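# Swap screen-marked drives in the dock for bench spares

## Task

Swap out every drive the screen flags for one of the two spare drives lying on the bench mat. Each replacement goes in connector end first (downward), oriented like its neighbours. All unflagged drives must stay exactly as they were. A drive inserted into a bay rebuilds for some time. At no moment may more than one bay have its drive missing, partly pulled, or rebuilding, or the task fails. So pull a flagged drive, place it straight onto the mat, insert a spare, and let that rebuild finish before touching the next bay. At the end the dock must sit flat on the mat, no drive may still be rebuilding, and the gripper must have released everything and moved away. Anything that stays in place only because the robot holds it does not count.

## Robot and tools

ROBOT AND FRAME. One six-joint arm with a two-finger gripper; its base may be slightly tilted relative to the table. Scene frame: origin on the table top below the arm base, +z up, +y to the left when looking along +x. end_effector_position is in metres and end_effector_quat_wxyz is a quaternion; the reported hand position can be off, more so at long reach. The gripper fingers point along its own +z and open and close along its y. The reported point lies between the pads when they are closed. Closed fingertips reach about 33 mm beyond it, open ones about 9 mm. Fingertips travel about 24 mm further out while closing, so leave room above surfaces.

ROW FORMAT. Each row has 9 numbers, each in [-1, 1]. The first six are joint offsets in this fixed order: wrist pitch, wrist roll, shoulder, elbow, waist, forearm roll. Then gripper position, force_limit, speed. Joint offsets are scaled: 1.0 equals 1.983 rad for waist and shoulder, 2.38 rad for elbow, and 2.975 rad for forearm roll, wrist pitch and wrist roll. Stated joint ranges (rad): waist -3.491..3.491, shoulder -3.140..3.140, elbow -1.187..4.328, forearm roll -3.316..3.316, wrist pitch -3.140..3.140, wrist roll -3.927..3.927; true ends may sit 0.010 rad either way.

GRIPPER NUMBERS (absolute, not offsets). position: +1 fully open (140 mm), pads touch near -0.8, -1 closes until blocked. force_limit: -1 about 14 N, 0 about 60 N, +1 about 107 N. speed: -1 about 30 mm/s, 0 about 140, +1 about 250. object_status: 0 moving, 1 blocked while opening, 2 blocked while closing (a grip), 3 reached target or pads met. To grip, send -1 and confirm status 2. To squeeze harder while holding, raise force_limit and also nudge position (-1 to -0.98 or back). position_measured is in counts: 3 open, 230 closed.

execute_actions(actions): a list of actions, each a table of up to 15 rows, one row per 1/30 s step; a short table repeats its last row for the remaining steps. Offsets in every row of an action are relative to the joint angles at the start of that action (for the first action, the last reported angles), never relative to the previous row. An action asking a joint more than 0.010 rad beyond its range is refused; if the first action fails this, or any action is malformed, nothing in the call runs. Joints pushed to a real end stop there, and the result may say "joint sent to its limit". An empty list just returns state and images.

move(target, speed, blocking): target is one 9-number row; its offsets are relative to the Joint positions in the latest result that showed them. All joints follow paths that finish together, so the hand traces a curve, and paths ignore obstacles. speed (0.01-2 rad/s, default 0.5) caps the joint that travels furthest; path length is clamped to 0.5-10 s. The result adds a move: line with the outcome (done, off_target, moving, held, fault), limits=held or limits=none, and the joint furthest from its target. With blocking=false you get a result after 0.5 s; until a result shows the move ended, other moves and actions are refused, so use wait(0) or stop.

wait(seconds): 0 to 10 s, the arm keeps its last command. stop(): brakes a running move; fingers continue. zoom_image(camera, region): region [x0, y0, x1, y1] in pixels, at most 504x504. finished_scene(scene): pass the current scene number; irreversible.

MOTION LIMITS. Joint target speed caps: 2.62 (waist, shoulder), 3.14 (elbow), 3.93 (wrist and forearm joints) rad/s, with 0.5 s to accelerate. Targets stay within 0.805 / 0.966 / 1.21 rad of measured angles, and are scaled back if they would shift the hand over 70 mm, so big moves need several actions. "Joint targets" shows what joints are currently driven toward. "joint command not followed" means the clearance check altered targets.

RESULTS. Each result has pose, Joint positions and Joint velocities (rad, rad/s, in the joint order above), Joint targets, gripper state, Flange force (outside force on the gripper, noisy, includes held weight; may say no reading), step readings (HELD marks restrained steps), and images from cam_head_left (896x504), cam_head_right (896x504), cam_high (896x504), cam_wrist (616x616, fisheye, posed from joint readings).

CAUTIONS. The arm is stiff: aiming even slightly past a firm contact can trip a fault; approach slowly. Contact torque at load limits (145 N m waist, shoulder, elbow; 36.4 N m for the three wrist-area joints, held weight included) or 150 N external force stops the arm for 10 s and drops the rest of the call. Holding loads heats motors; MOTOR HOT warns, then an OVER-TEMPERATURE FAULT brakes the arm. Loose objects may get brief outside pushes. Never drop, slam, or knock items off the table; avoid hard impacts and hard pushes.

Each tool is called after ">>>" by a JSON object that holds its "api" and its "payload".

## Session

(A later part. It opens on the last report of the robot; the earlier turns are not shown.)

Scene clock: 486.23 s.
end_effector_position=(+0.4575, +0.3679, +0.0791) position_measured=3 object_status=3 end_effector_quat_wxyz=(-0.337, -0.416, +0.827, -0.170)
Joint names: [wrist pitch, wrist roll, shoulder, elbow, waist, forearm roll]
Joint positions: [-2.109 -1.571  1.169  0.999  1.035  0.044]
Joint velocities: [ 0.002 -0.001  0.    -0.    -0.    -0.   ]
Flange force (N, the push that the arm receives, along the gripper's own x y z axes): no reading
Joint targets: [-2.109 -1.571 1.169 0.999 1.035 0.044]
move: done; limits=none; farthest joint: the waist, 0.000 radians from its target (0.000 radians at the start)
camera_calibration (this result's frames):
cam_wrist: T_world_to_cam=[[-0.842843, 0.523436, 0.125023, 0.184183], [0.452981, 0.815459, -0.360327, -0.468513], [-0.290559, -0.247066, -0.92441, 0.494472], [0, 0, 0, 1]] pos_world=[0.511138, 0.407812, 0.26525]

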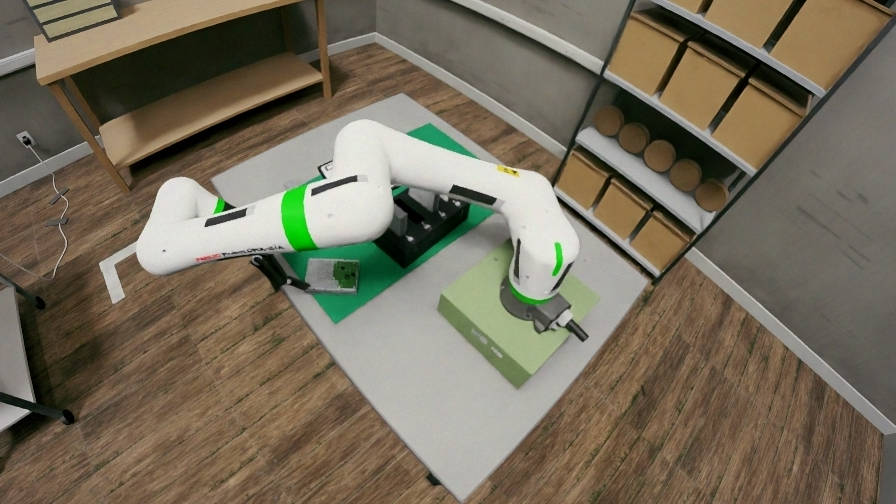

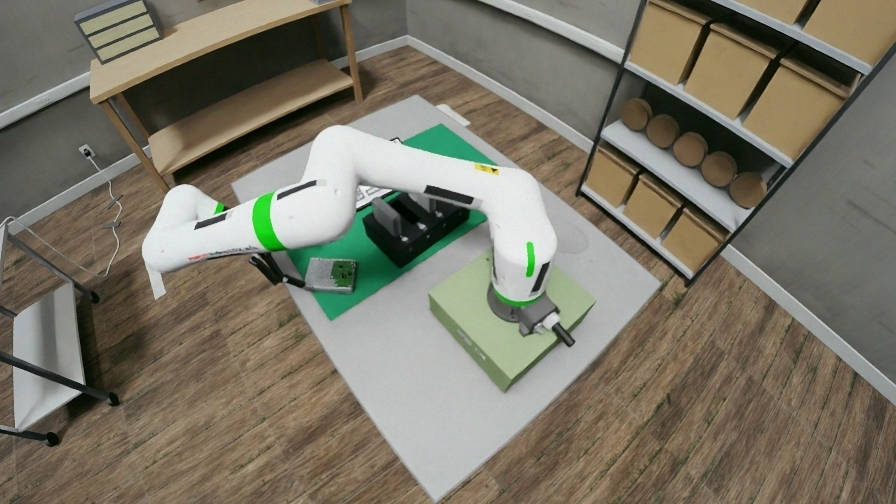

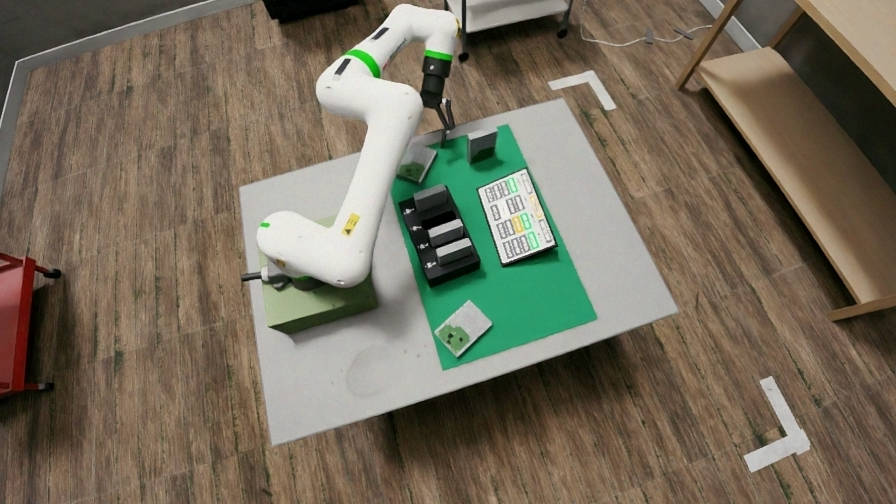

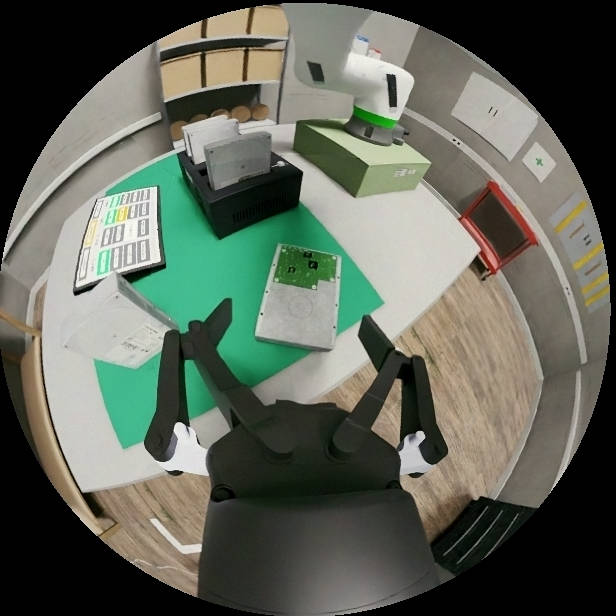

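>>> {"api": "move", "payload": {"target": [0.029,0,0.0149,-0.024,0,0,1,0.4,0], "speed": 0.15}}

>>> {"api": "execute_actions", "payload": {"actions": [[[0,0,0,0,0,0,-1,0.4,-0.5]],[[0,0,0,0,0,0,-1,0.4,-0.5]],[[0,0,0,0,0,0,-1,0.4,-0.5]]]}}

Scene clock: 493.17 s.
end_effector_position=(+0.4528, +0.3639, +0.0317) position_measured=3 object_status=3 end_effector_quat_wxyz=(-0.337, -0.417, +0.827, -0.170)
Joint names: [wrist pitch, wrist roll, shoulder, elbow, waist, forearm roll]
Joint positions: [-2.023 -1.571  1.198  0.942  1.035  0.044]
Joint velocities: [-0.     0.001 -0.    -0.001  0.    -0.   ]
Flange force (N, the push that the arm receives, along the gripper's own x y z axes): no reading
Joint targets: [-2.023 -1.571 1.198 0.942 1.035 0.044]
move: done; limits=none; farthest joint: the waist, 0.000 radians from its target (0.000 radians at the start)
camera_calibration (this result's frames):
cam_wrist: T_world_to_cam=[[-0.844609, 0.520322, 0.126095, 0.190133], [0.4496, 0.817201, -0.360613, -0.479247], [-0.29068, -0.247885, -0.924153, 0.448625], [0, 0, 0, 1]] pos_world=[0.506463, 0.403918, 0.2178]

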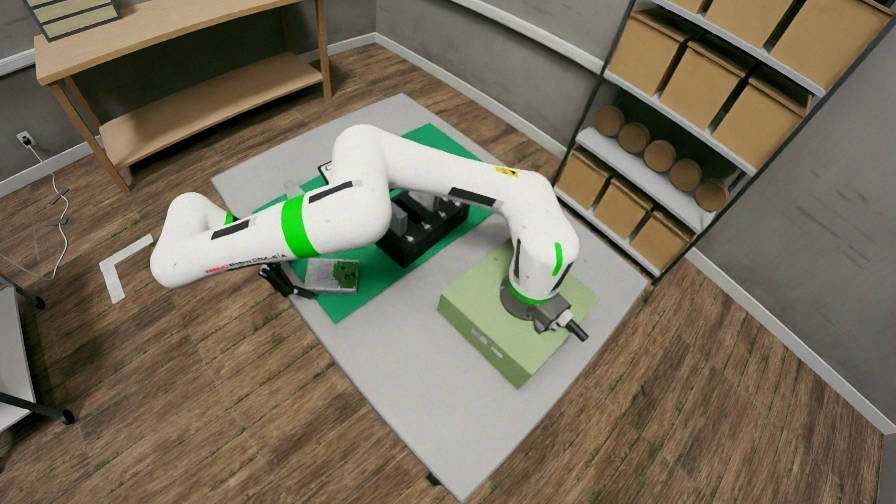

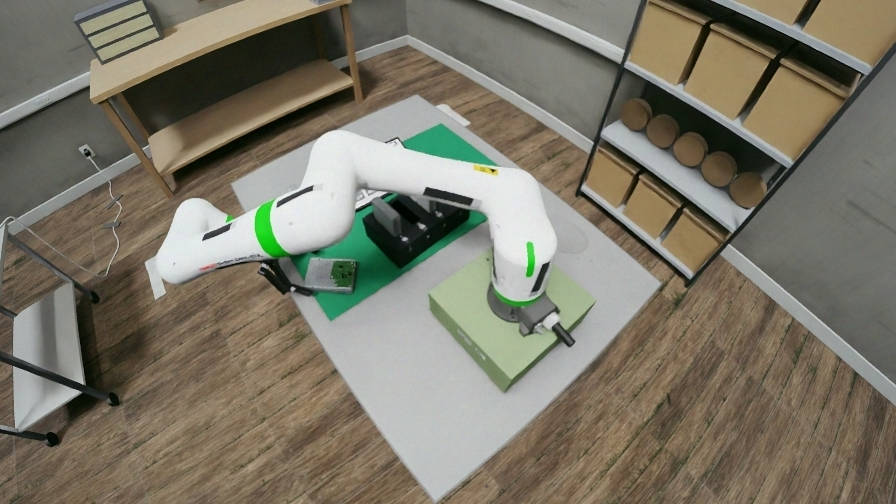

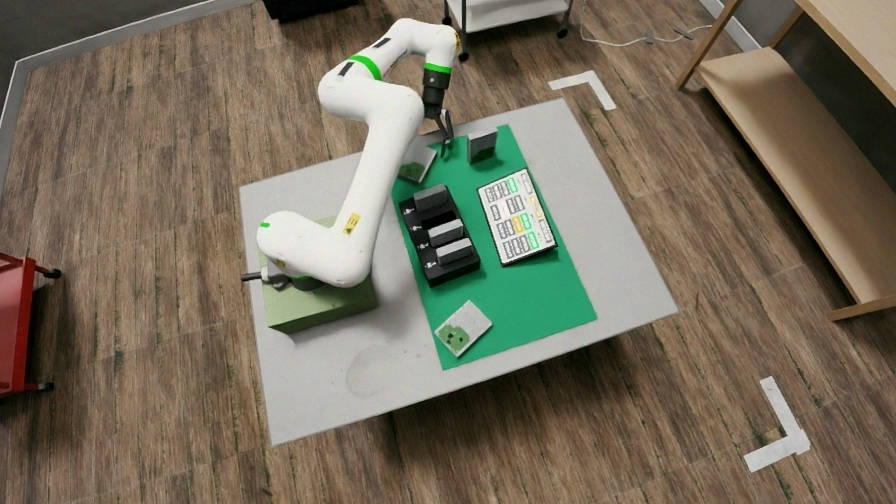

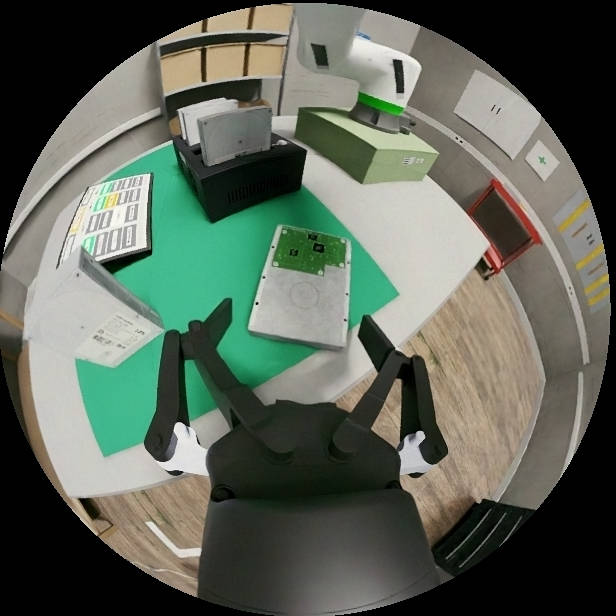

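Scene clock: 494.67 s.
end_effector_position=(+0.4528, +0.3639, +0.0318) position_measured=77 object_status=2 end_effector_quat_wxyz=(-0.337, -0.417, +0.827, -0.170)
Joint names: [wrist pitch, wrist roll, shoulder, elbow, waist, forearm roll]
Joint positions: [-2.023 -1.571  1.198  0.942  1.035  0.044]
Joint velocities: [-0.001 -0.     0.     0.     0.     0.   ]
Flange force (N, the push that the arm receives, along the gripper's own x y z axes): no reading
Flange force at the end of the 1st action (N, along the gripper's axes at the end of the call): no reading
Flange force at the end of the 2nd action (N, along the gripper's axes at the end of the call): no reading
Joint targets: [-2.023 -1.571 1.198 0.942 1.035 0.044]
Step readings (joint positions; steps 1 to 15: 1st action; 16 to 30: 2nd action; 31 to 45: 3rd action):
0: [-2.023 -1.571 1.198 0.942 1.035 0.044]
1: [-2.023 -1.571 1.198 0.942 1.035 0.044]
2: [-2.023 -1.571 1.198 0.942 1.035 0.044]
4: [-2.023 -1.571 1.198 0.942 1.035 0.044]
8: [-2.023 -1.571 1.198 0.942 1.035 0.044]
15: [-2.023 -1.571 1.198 0.942 1.035 0.044]
16: [-2.023 -1.571 1.198 0.942 1.035 0.044]
17: [-2.023 -1.571 1.198 0.942 1.035 0.044]
19: [-2.023 -1.571 1.198 0.942 1.035 0.044]
23: [-2.023 -1.571 1.198 0.942 1.035 0.044]
30: [-2.023 -1.571 1.198 0.942 1.035 0.044]
31: [-2.023 -1.571 1.198 0.942 1.035 0.044]
32: [-2.023 -1.571 1.198 0.942 1.035 0.044]
34: [-2.023 -1.571 1.198 0.942 1.035 0.044]
38: [-2.023 -1.571 1.198 0.942 1.035 0.044]
45: Joint positions above
camera_calibration (this result's frames):
cam_wrist: T_world_to_cam=[[-0.844644, 0.520293, 0.125984, 0.190193], [0.449636, 0.817231, -0.360501, -0.479289], [-0.290524, -0.247848, -0.924212, 0.448628], [0, 0, 0, 1]] pos_world=[0.506488, 0.403925, 0.217882]

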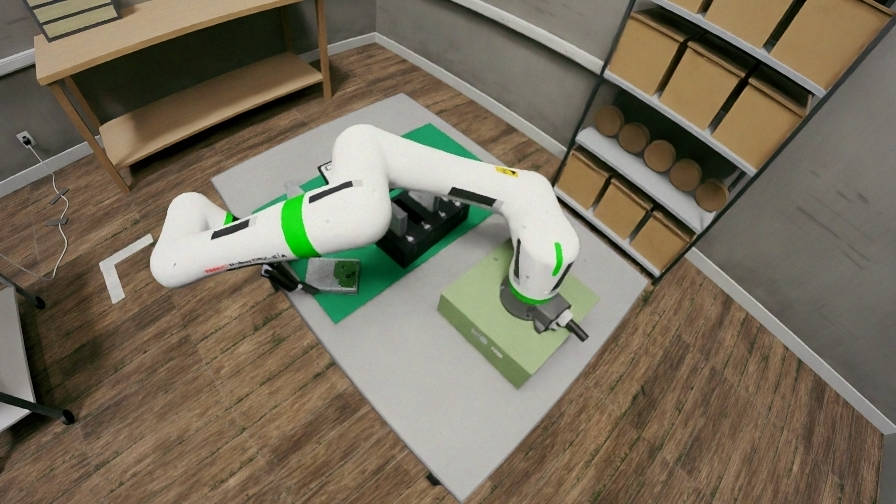

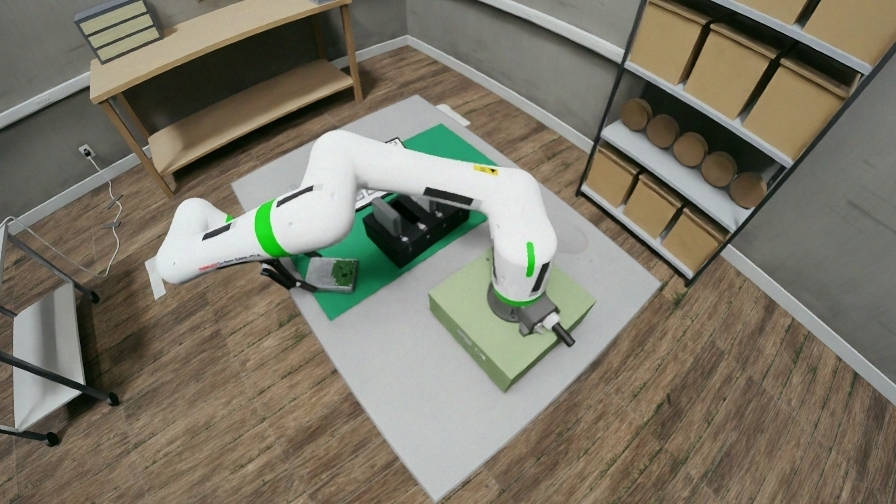

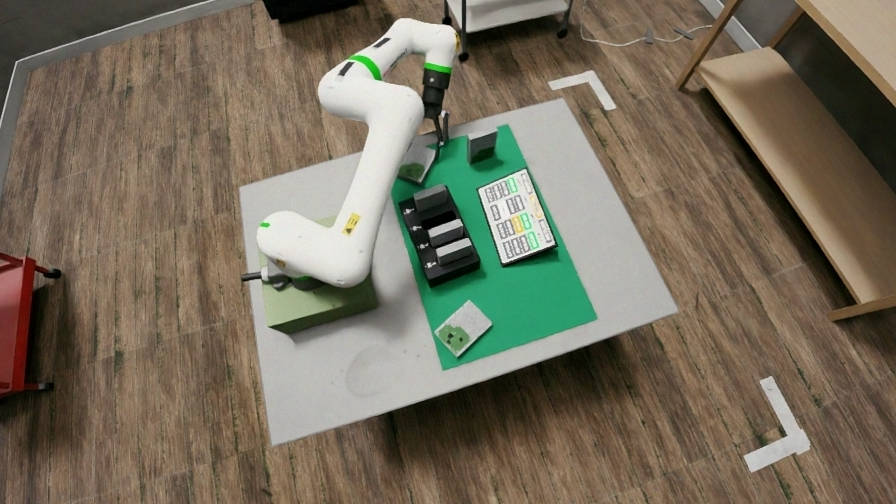

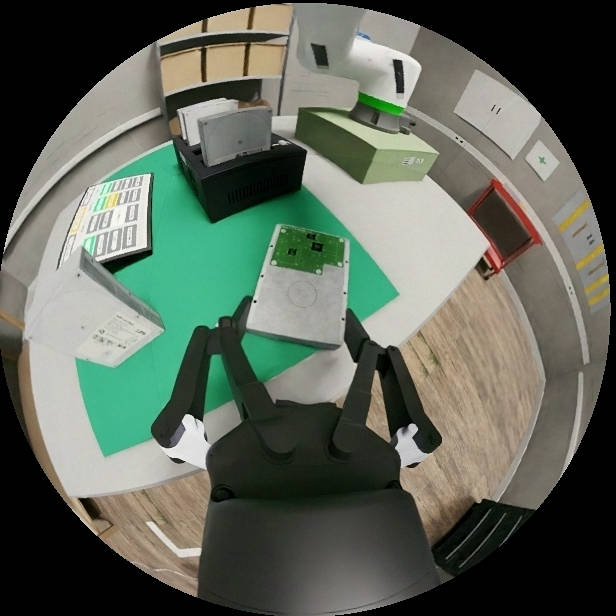

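>>> {"api": "move", "payload": {"target": [-0.029,0,-0.0149,0.024,0,0,-1,0.4,0], "speed": 0.2}}

>>> {"api": "move", "payload": {"target": [0.288,0,-0.4537,-0.4082,0,0,-1,0.4,0], "speed": 0.6}}

>>> {"api": "move", "payload": {"target": [0.3755,0,-0.2321,-0.333,0,0,-1,0.4,0], "speed": 0.6}}

Scene clock: 507.10 s.
end_effector_position=(+0.4575, +0.3679, +0.0791) position_measured=77 object_status=2 end_effector_quat_wxyz=(-0.337, -0.416, +0.827, -0.170)
Joint names: [wrist pitch, wrist roll, shoulder, elbow, waist, forearm roll]
Joint positions: [-2.109 -1.571  1.169  0.999  1.035  0.044]
Joint velocities: [-0.     0.     0.001 -0.001  0.    -0.002]
Flange force (N, the push that the arm receives, along the gripper's own x y z axes): no reading
Joint targets: [-2.109 -1.571 1.169 0.999 1.035 0.044]
move: done; limits=none; farthest joint: the waist, 0.000 radians from its target (0.000 radians at the start)
camera_calibration (this result's frames):
cam_wrist: T_world_to_cam=[[-0.842865, 0.523421, 0.124935, 0.184229], [0.453007, 0.81547, -0.360267, -0.468537], [-0.290452, -0.247061, -0.924445, 0.494474], [0, 0, 0, 1]] pos_world=[0.511152, 0.407814, 0.265298]

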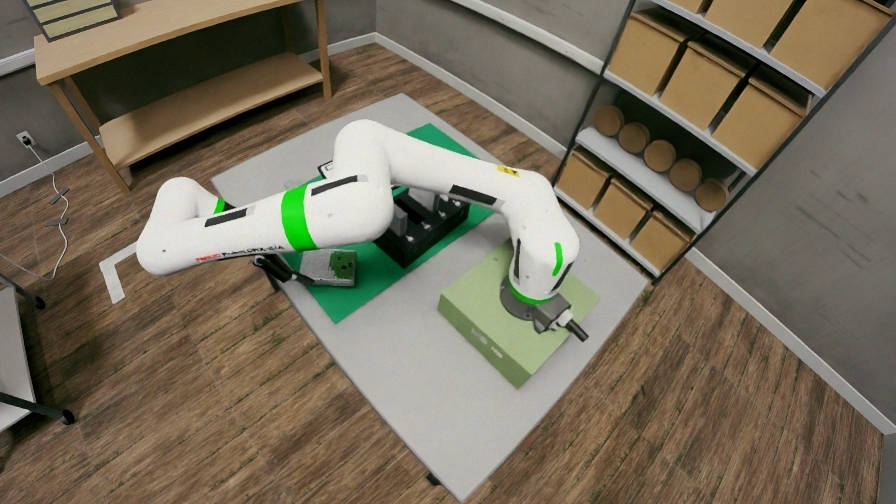

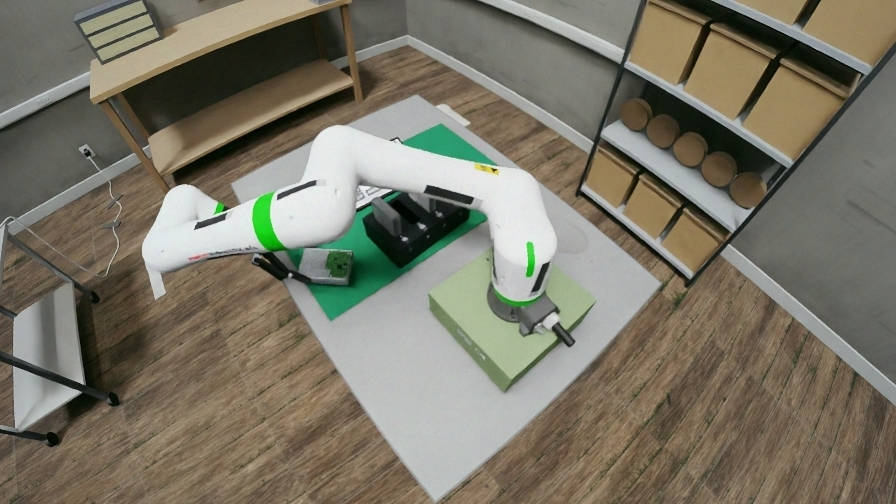

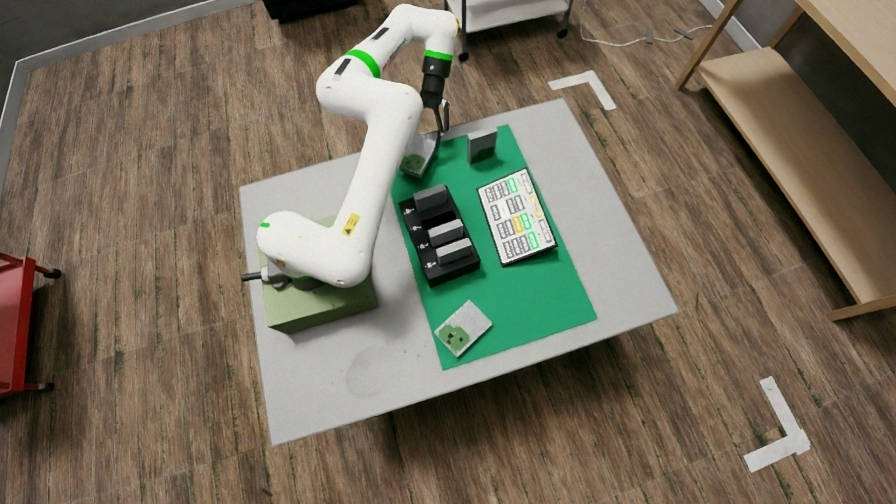

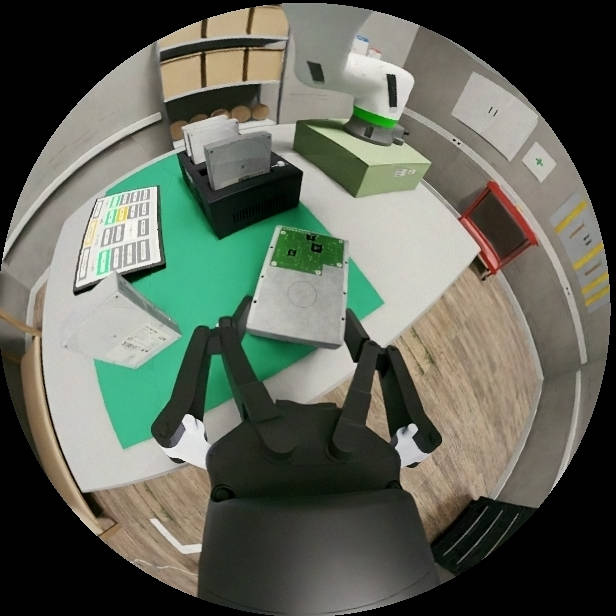

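Scene clock: 509.17 s.
end_effector_position=(+0.4585, +0.3585, +0.1997) position_measured=77 object_status=2 end_effector_quat_wxyz=(+0.005, -0.451, +0.893, +0.002)
Joint names: [wrist pitch, wrist roll, shoulder, elbow, waist, forearm roll]
Joint positions: [-1.252 -1.571  0.269  0.028  1.035  0.044]
Joint velocities: [-0.    -0.    -0.     0.001 -0.    -0.   ]
Flange force (N, the push that the arm receives, along the gripper's own x y z axes): [-14.9 -5.0 2.9]
Joint targets: [-1.252 -1.571 0.269 0.028 1.035 0.044]
move: done; limits=none; farthest joint: the waist, 0.000 radians from its target (0.000 radians at the start)
camera_calibration (this result's frames):
cam_wrist: T_world_to_cam=[[-0.882922, 0.468533, 0.0304215, 0.231794], [0.44053, 0.804252, 0.398888, -0.559753], [0.162426, 0.365588, -0.916495, 0.175017], [0, 0, 0, 1]] pos_world=[0.422817, 0.277596, 0.376629]

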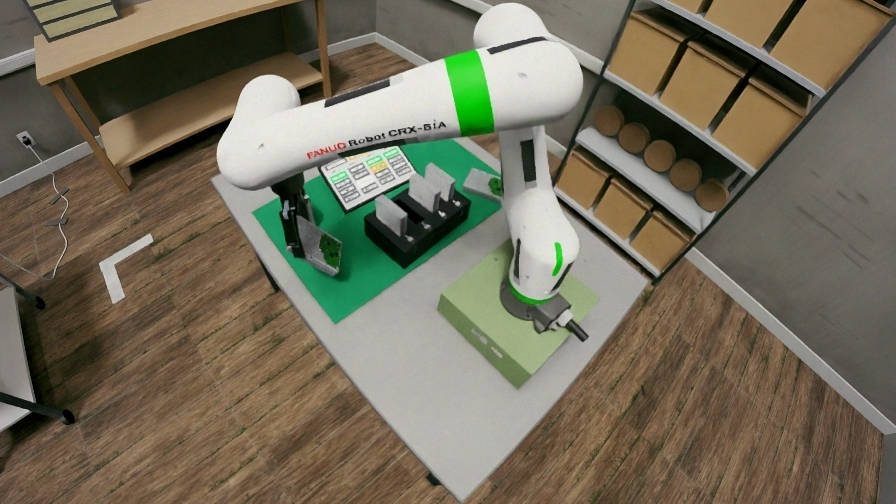

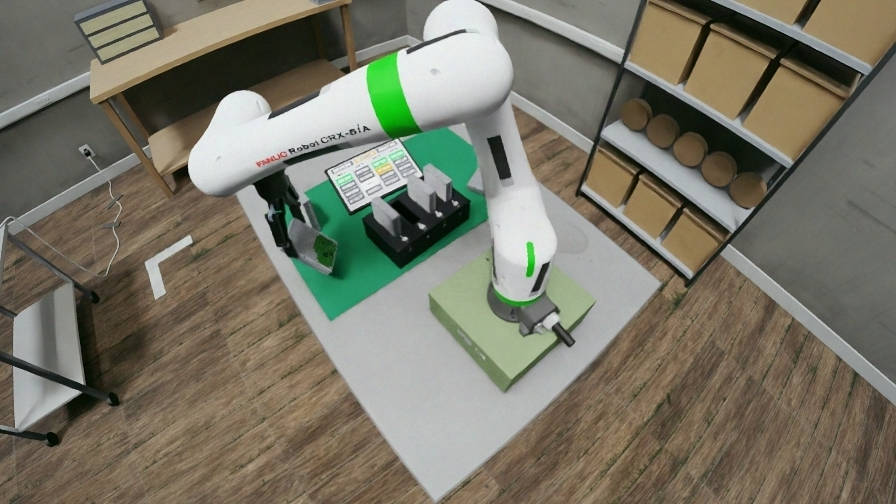

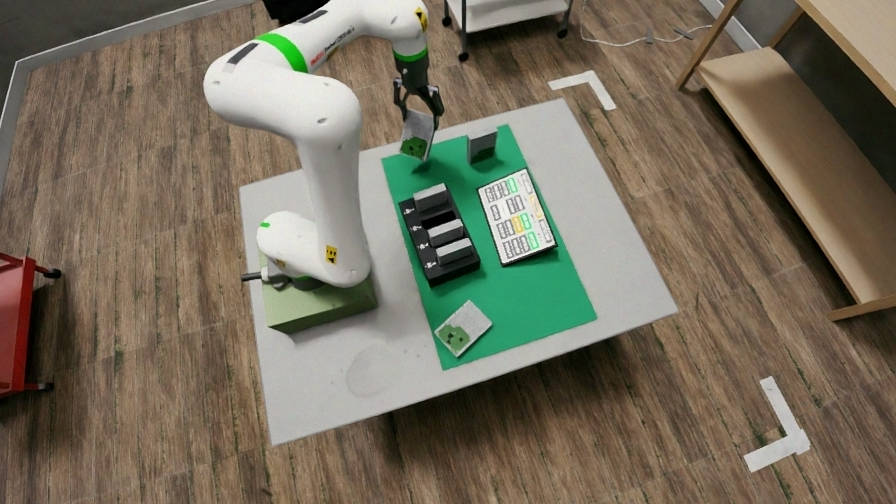

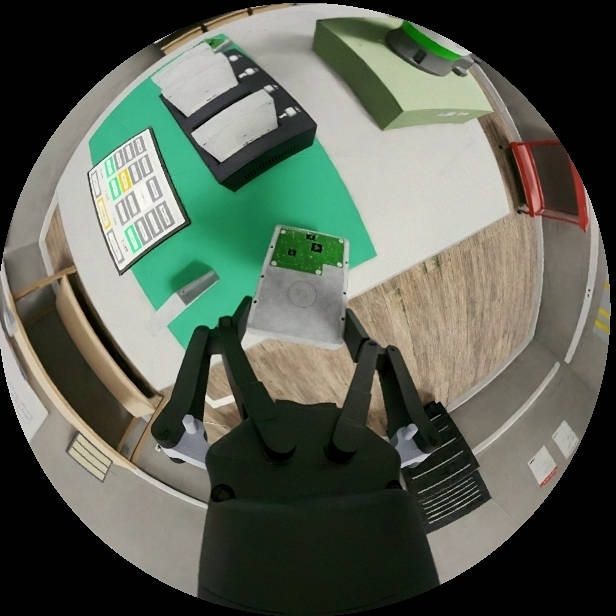

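Scene clock: 511.43 s.
end_effector_position=(+0.4492, +0.3674, +0.1993) position_measured=77 object_status=2 end_effector_quat_wxyz=(+0.344, -0.420, +0.821, +0.179)
Joint names: [wrist pitch, wrist roll, shoulder, elbow, waist, forearm roll]
Joint positions: [-0.135 -1.571 -0.191 -0.765  1.035  0.044]
Joint velocities: [ 0.001  0.    -0.    -0.002  0.     0.   ]
Flange force (N, the push that the arm receives, along the gripper's own x y z axes): no reading
Joint targets: [-0.135 -1.571 -0.191 -0.765 1.035 0.044]
move: done; limits=none; farthest joint: the waist, 0.000 radians from its target (0.000 radians at the start)
camera_calibration (this result's frames):
cam_wrist: T_world_to_cam=[[-0.876763, 0.474813, -0.076412, 0.235662], [0.115071, 0.361391, 0.925287, -0.35864], [0.466952, 0.802465, -0.371491, -0.233077], [0, 0, 0, 1]] pos_world=[0.356725, 0.20475, 0.263266]

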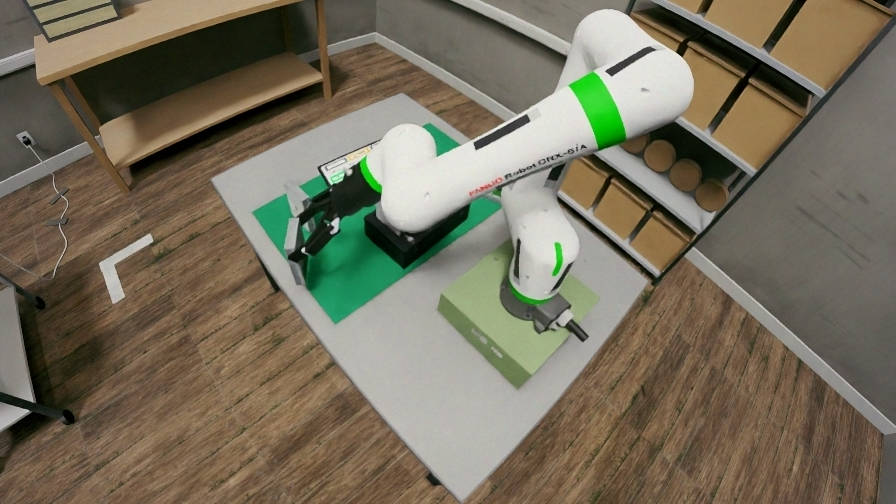

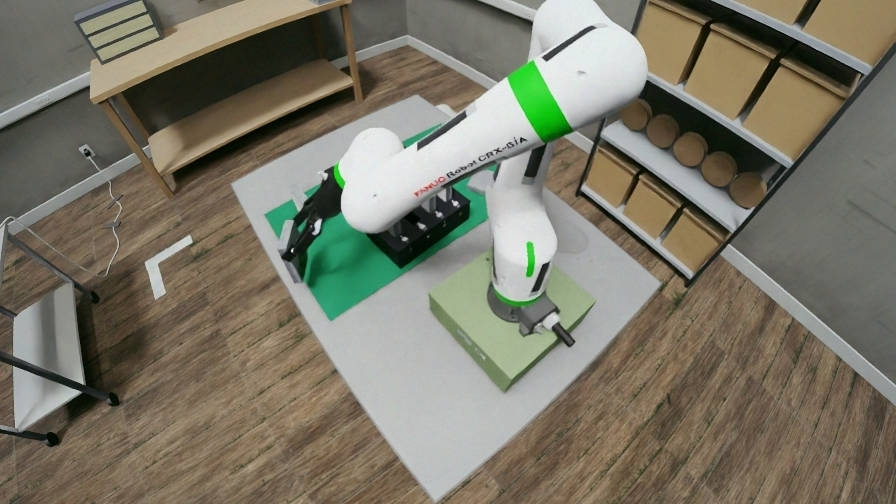

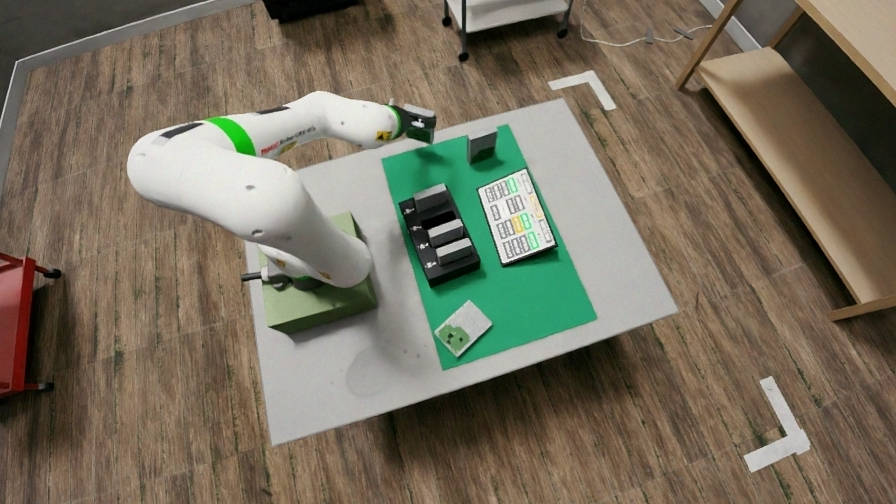

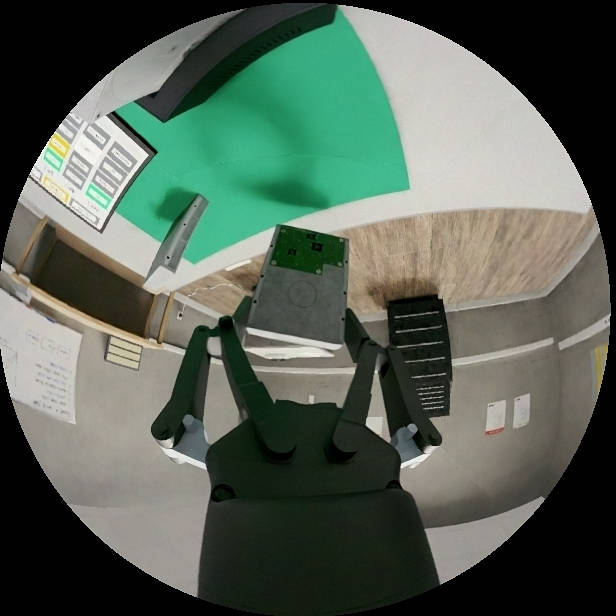

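>>> {"api": "move", "payload": {"target": [0.077,0,0.034,-0.068,0,0,-1,0.4,0], "speed": 0.2}}

Scene clock: 523.93 s.
end_effector_position=(+0.4206, +0.3408, +0.1298) position_measured=77 object_status=2 end_effector_quat_wxyz=(+0.342, -0.421, +0.819, +0.184)
Joint names: [wrist pitch, wrist roll, shoulder, elbow, waist, forearm roll]
Joint positions: [ 0.095 -1.571 -0.124 -0.927  1.036  0.044]
Joint velocities: [-0.01  -0.     0.001  0.001 -0.001  0.   ]
Flange force (N, the push that the arm receives, along the gripper's own x y z axes): no reading
Joint targets: [0.094 -1.571 -0.124 -0.927 1.035 0.044]
move: done; limits=none; farthest joint: the waist, 0.001 radians from its target (0.000 radians at the start)
camera_calibration (this result's frames):
cam_wrist: T_world_to_cam=[[-0.880821, 0.46824, -0.0700362, 0.221038], [0.116376, 0.357517, 0.926628, -0.280843], [0.458923, 0.808043, -0.3694, -0.222919], [0, 0, 0, 1]] pos_world=[0.329681, 0.177035, 0.193371]

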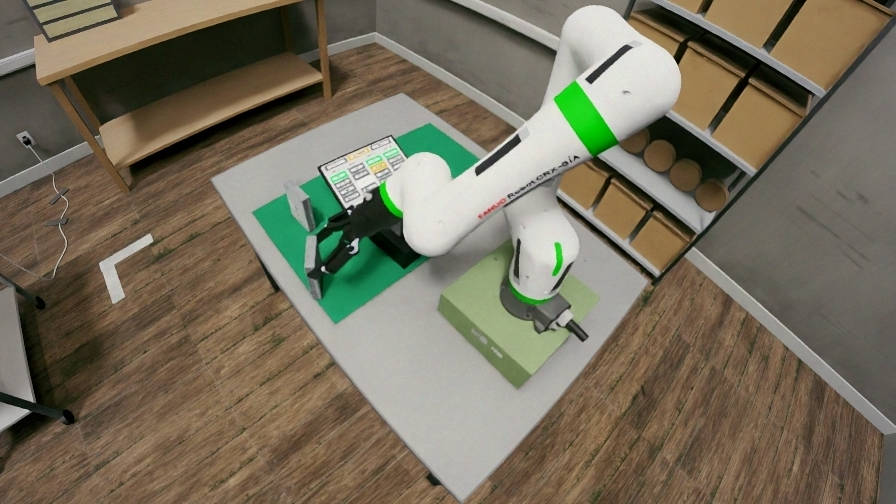

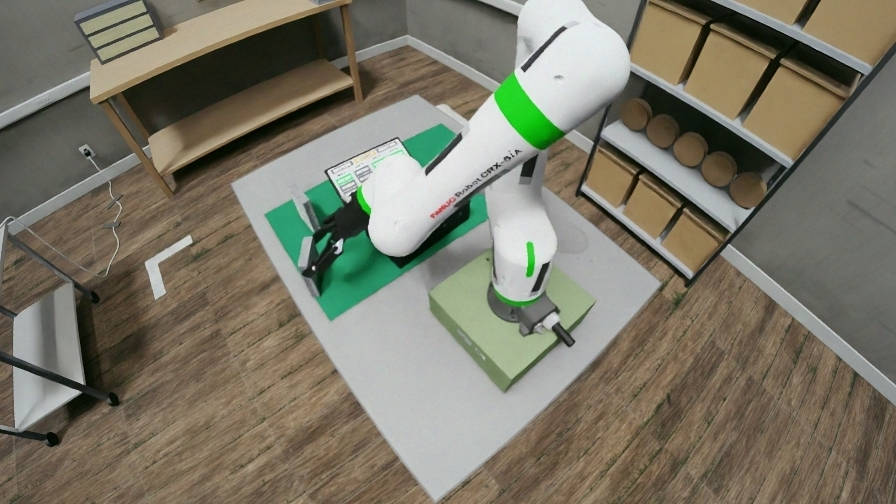

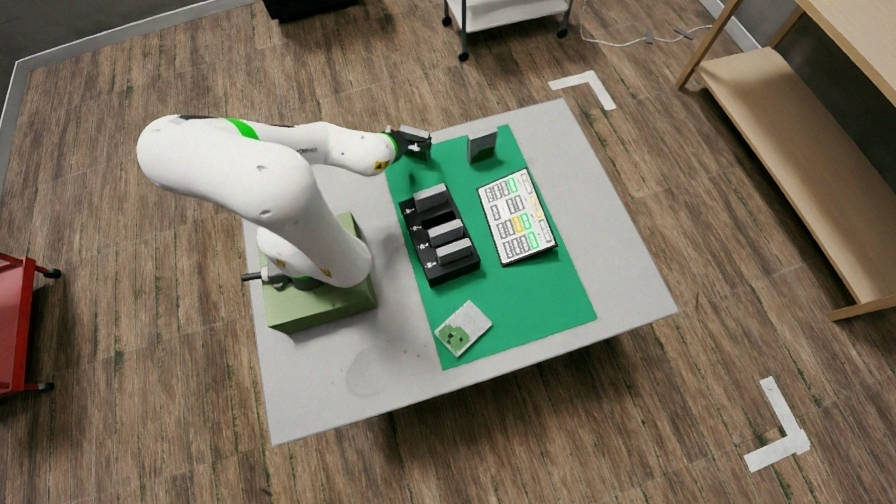

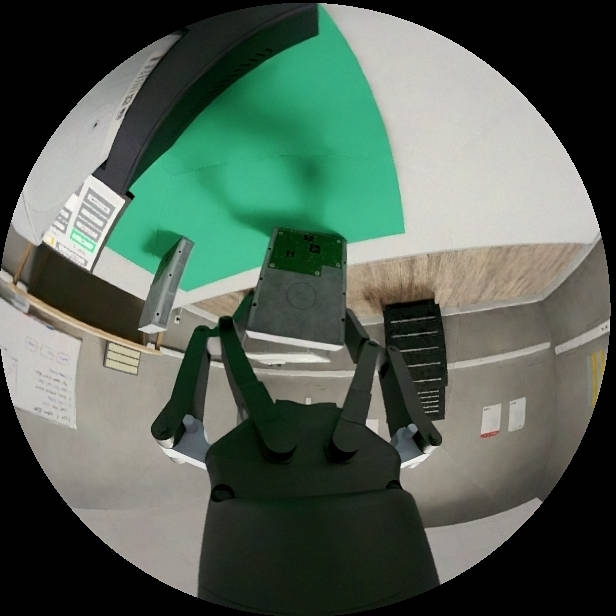

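>>> {"api": "execute_actions", "payload": {"actions": [[[0,0,0,0,0,0,0.6,0.4,-0.6]],[[0,0,0,0,0,0,1,0.4,0]],[[0,0,0,0,0,0,1,0.4,0]]]}}

Scene clock: 529.10 s.
end_effector_position=(+0.4206, +0.3408, +0.1298) position_measured=3 object_status=3 end_effector_quat_wxyz=(+0.342, -0.421, +0.819, +0.184)
Joint names: [wrist pitch, wrist roll, shoulder, elbow, waist, forearm roll]
Joint positions: [ 0.095 -1.571 -0.124 -0.927  1.036  0.044]
Joint velocities: [-0.    -0.     0.     0.     0.     0.001]
Flange force (N, the push that the arm receives, along the gripper's own x y z axes): no reading
Flange force at the end of the 1st action (N, along the gripper's axes at the end of the call): no reading
Flange force at the end of the 2nd action (N, along the gripper's axes at the end of the call): no reading
Joint targets: [0.095 -1.571 -0.124 -0.927 1.036 0.044]
Step readings (joint positions; steps 1 to 15: 1st action; 16 to 30: 2nd action; 31 to 45: 3rd action):
0: [0.094 -1.571 -0.124 -0.927 1.035 0.044]
1: [0.094 -1.571 -0.124 -0.927 1.035 0.044]
2: [0.094 -1.571 -0.124 -0.927 1.035 0.044]
4: [0.091 -1.571 -0.122 -0.928 1.035 0.043]
8: [0.094 -1.571 -0.124 -0.927 1.035 0.044]
15: [0.095 -1.571 -0.124 -0.927 1.036 0.044]
16: [0.095 -1.571 -0.124 -0.927 1.036 0.044]
17: [0.095 -1.571 -0.124 -0.927 1.036 0.044]
19: [0.095 -1.571 -0.124 -0.927 1.036 0.044]
23: [0.095 -1.571 -0.124 -0.927 1.036 0.044]
30: [0.095 -1.571 -0.124 -0.927 1.036 0.044]
31: [0.095 -1.571 -0.124 -0.927 1.036 0.044]
32: [0.095 -1.571 -0.124 -0.927 1.036 0.044]
34: [0.095 -1.571 -0.124 -0.927 1.036 0.044]
38: [0.095 -1.571 -0.124 -0.927 1.036 0.044]
45: Joint positions above
camera_calibration (this result's frames):
cam_wrist: T_world_to_cam=[[-0.880816, 0.468254, -0.0700119, 0.221027], [0.116437, 0.357568, 0.9266, -0.280852], [0.458918, 0.808012, -0.369473, -0.222886], [0, 0, 0, 1]] pos_world=[0.329672, 0.177022, 0.193361]

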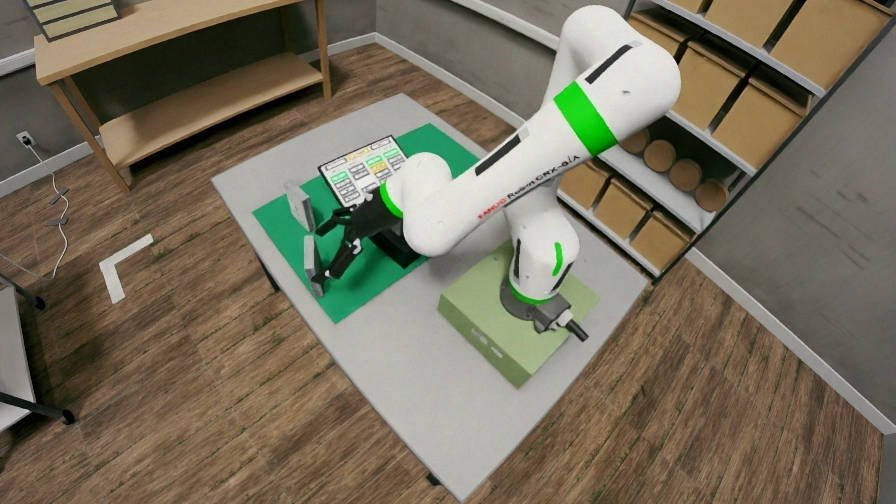

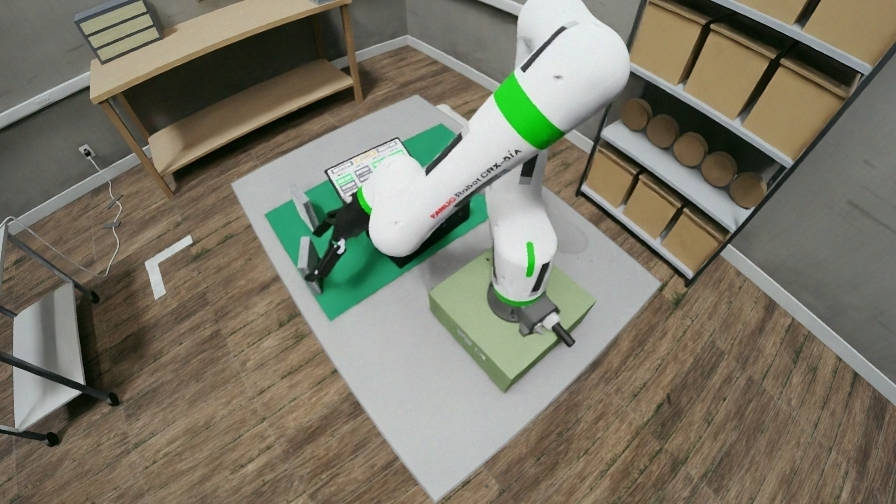

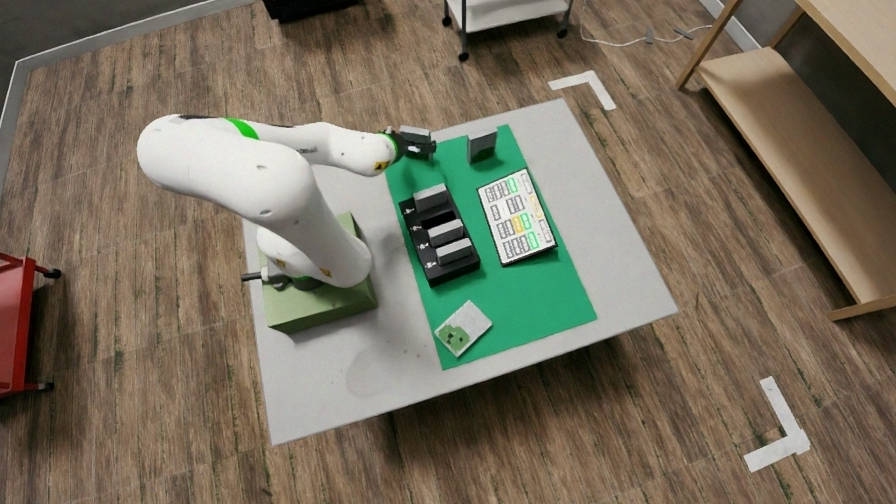

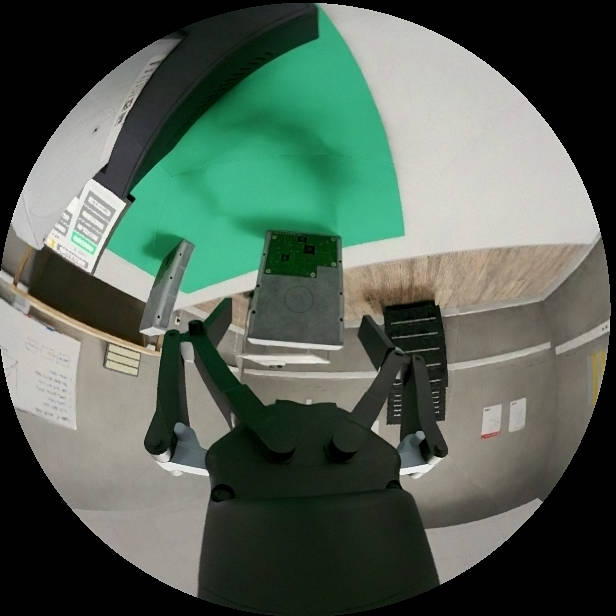

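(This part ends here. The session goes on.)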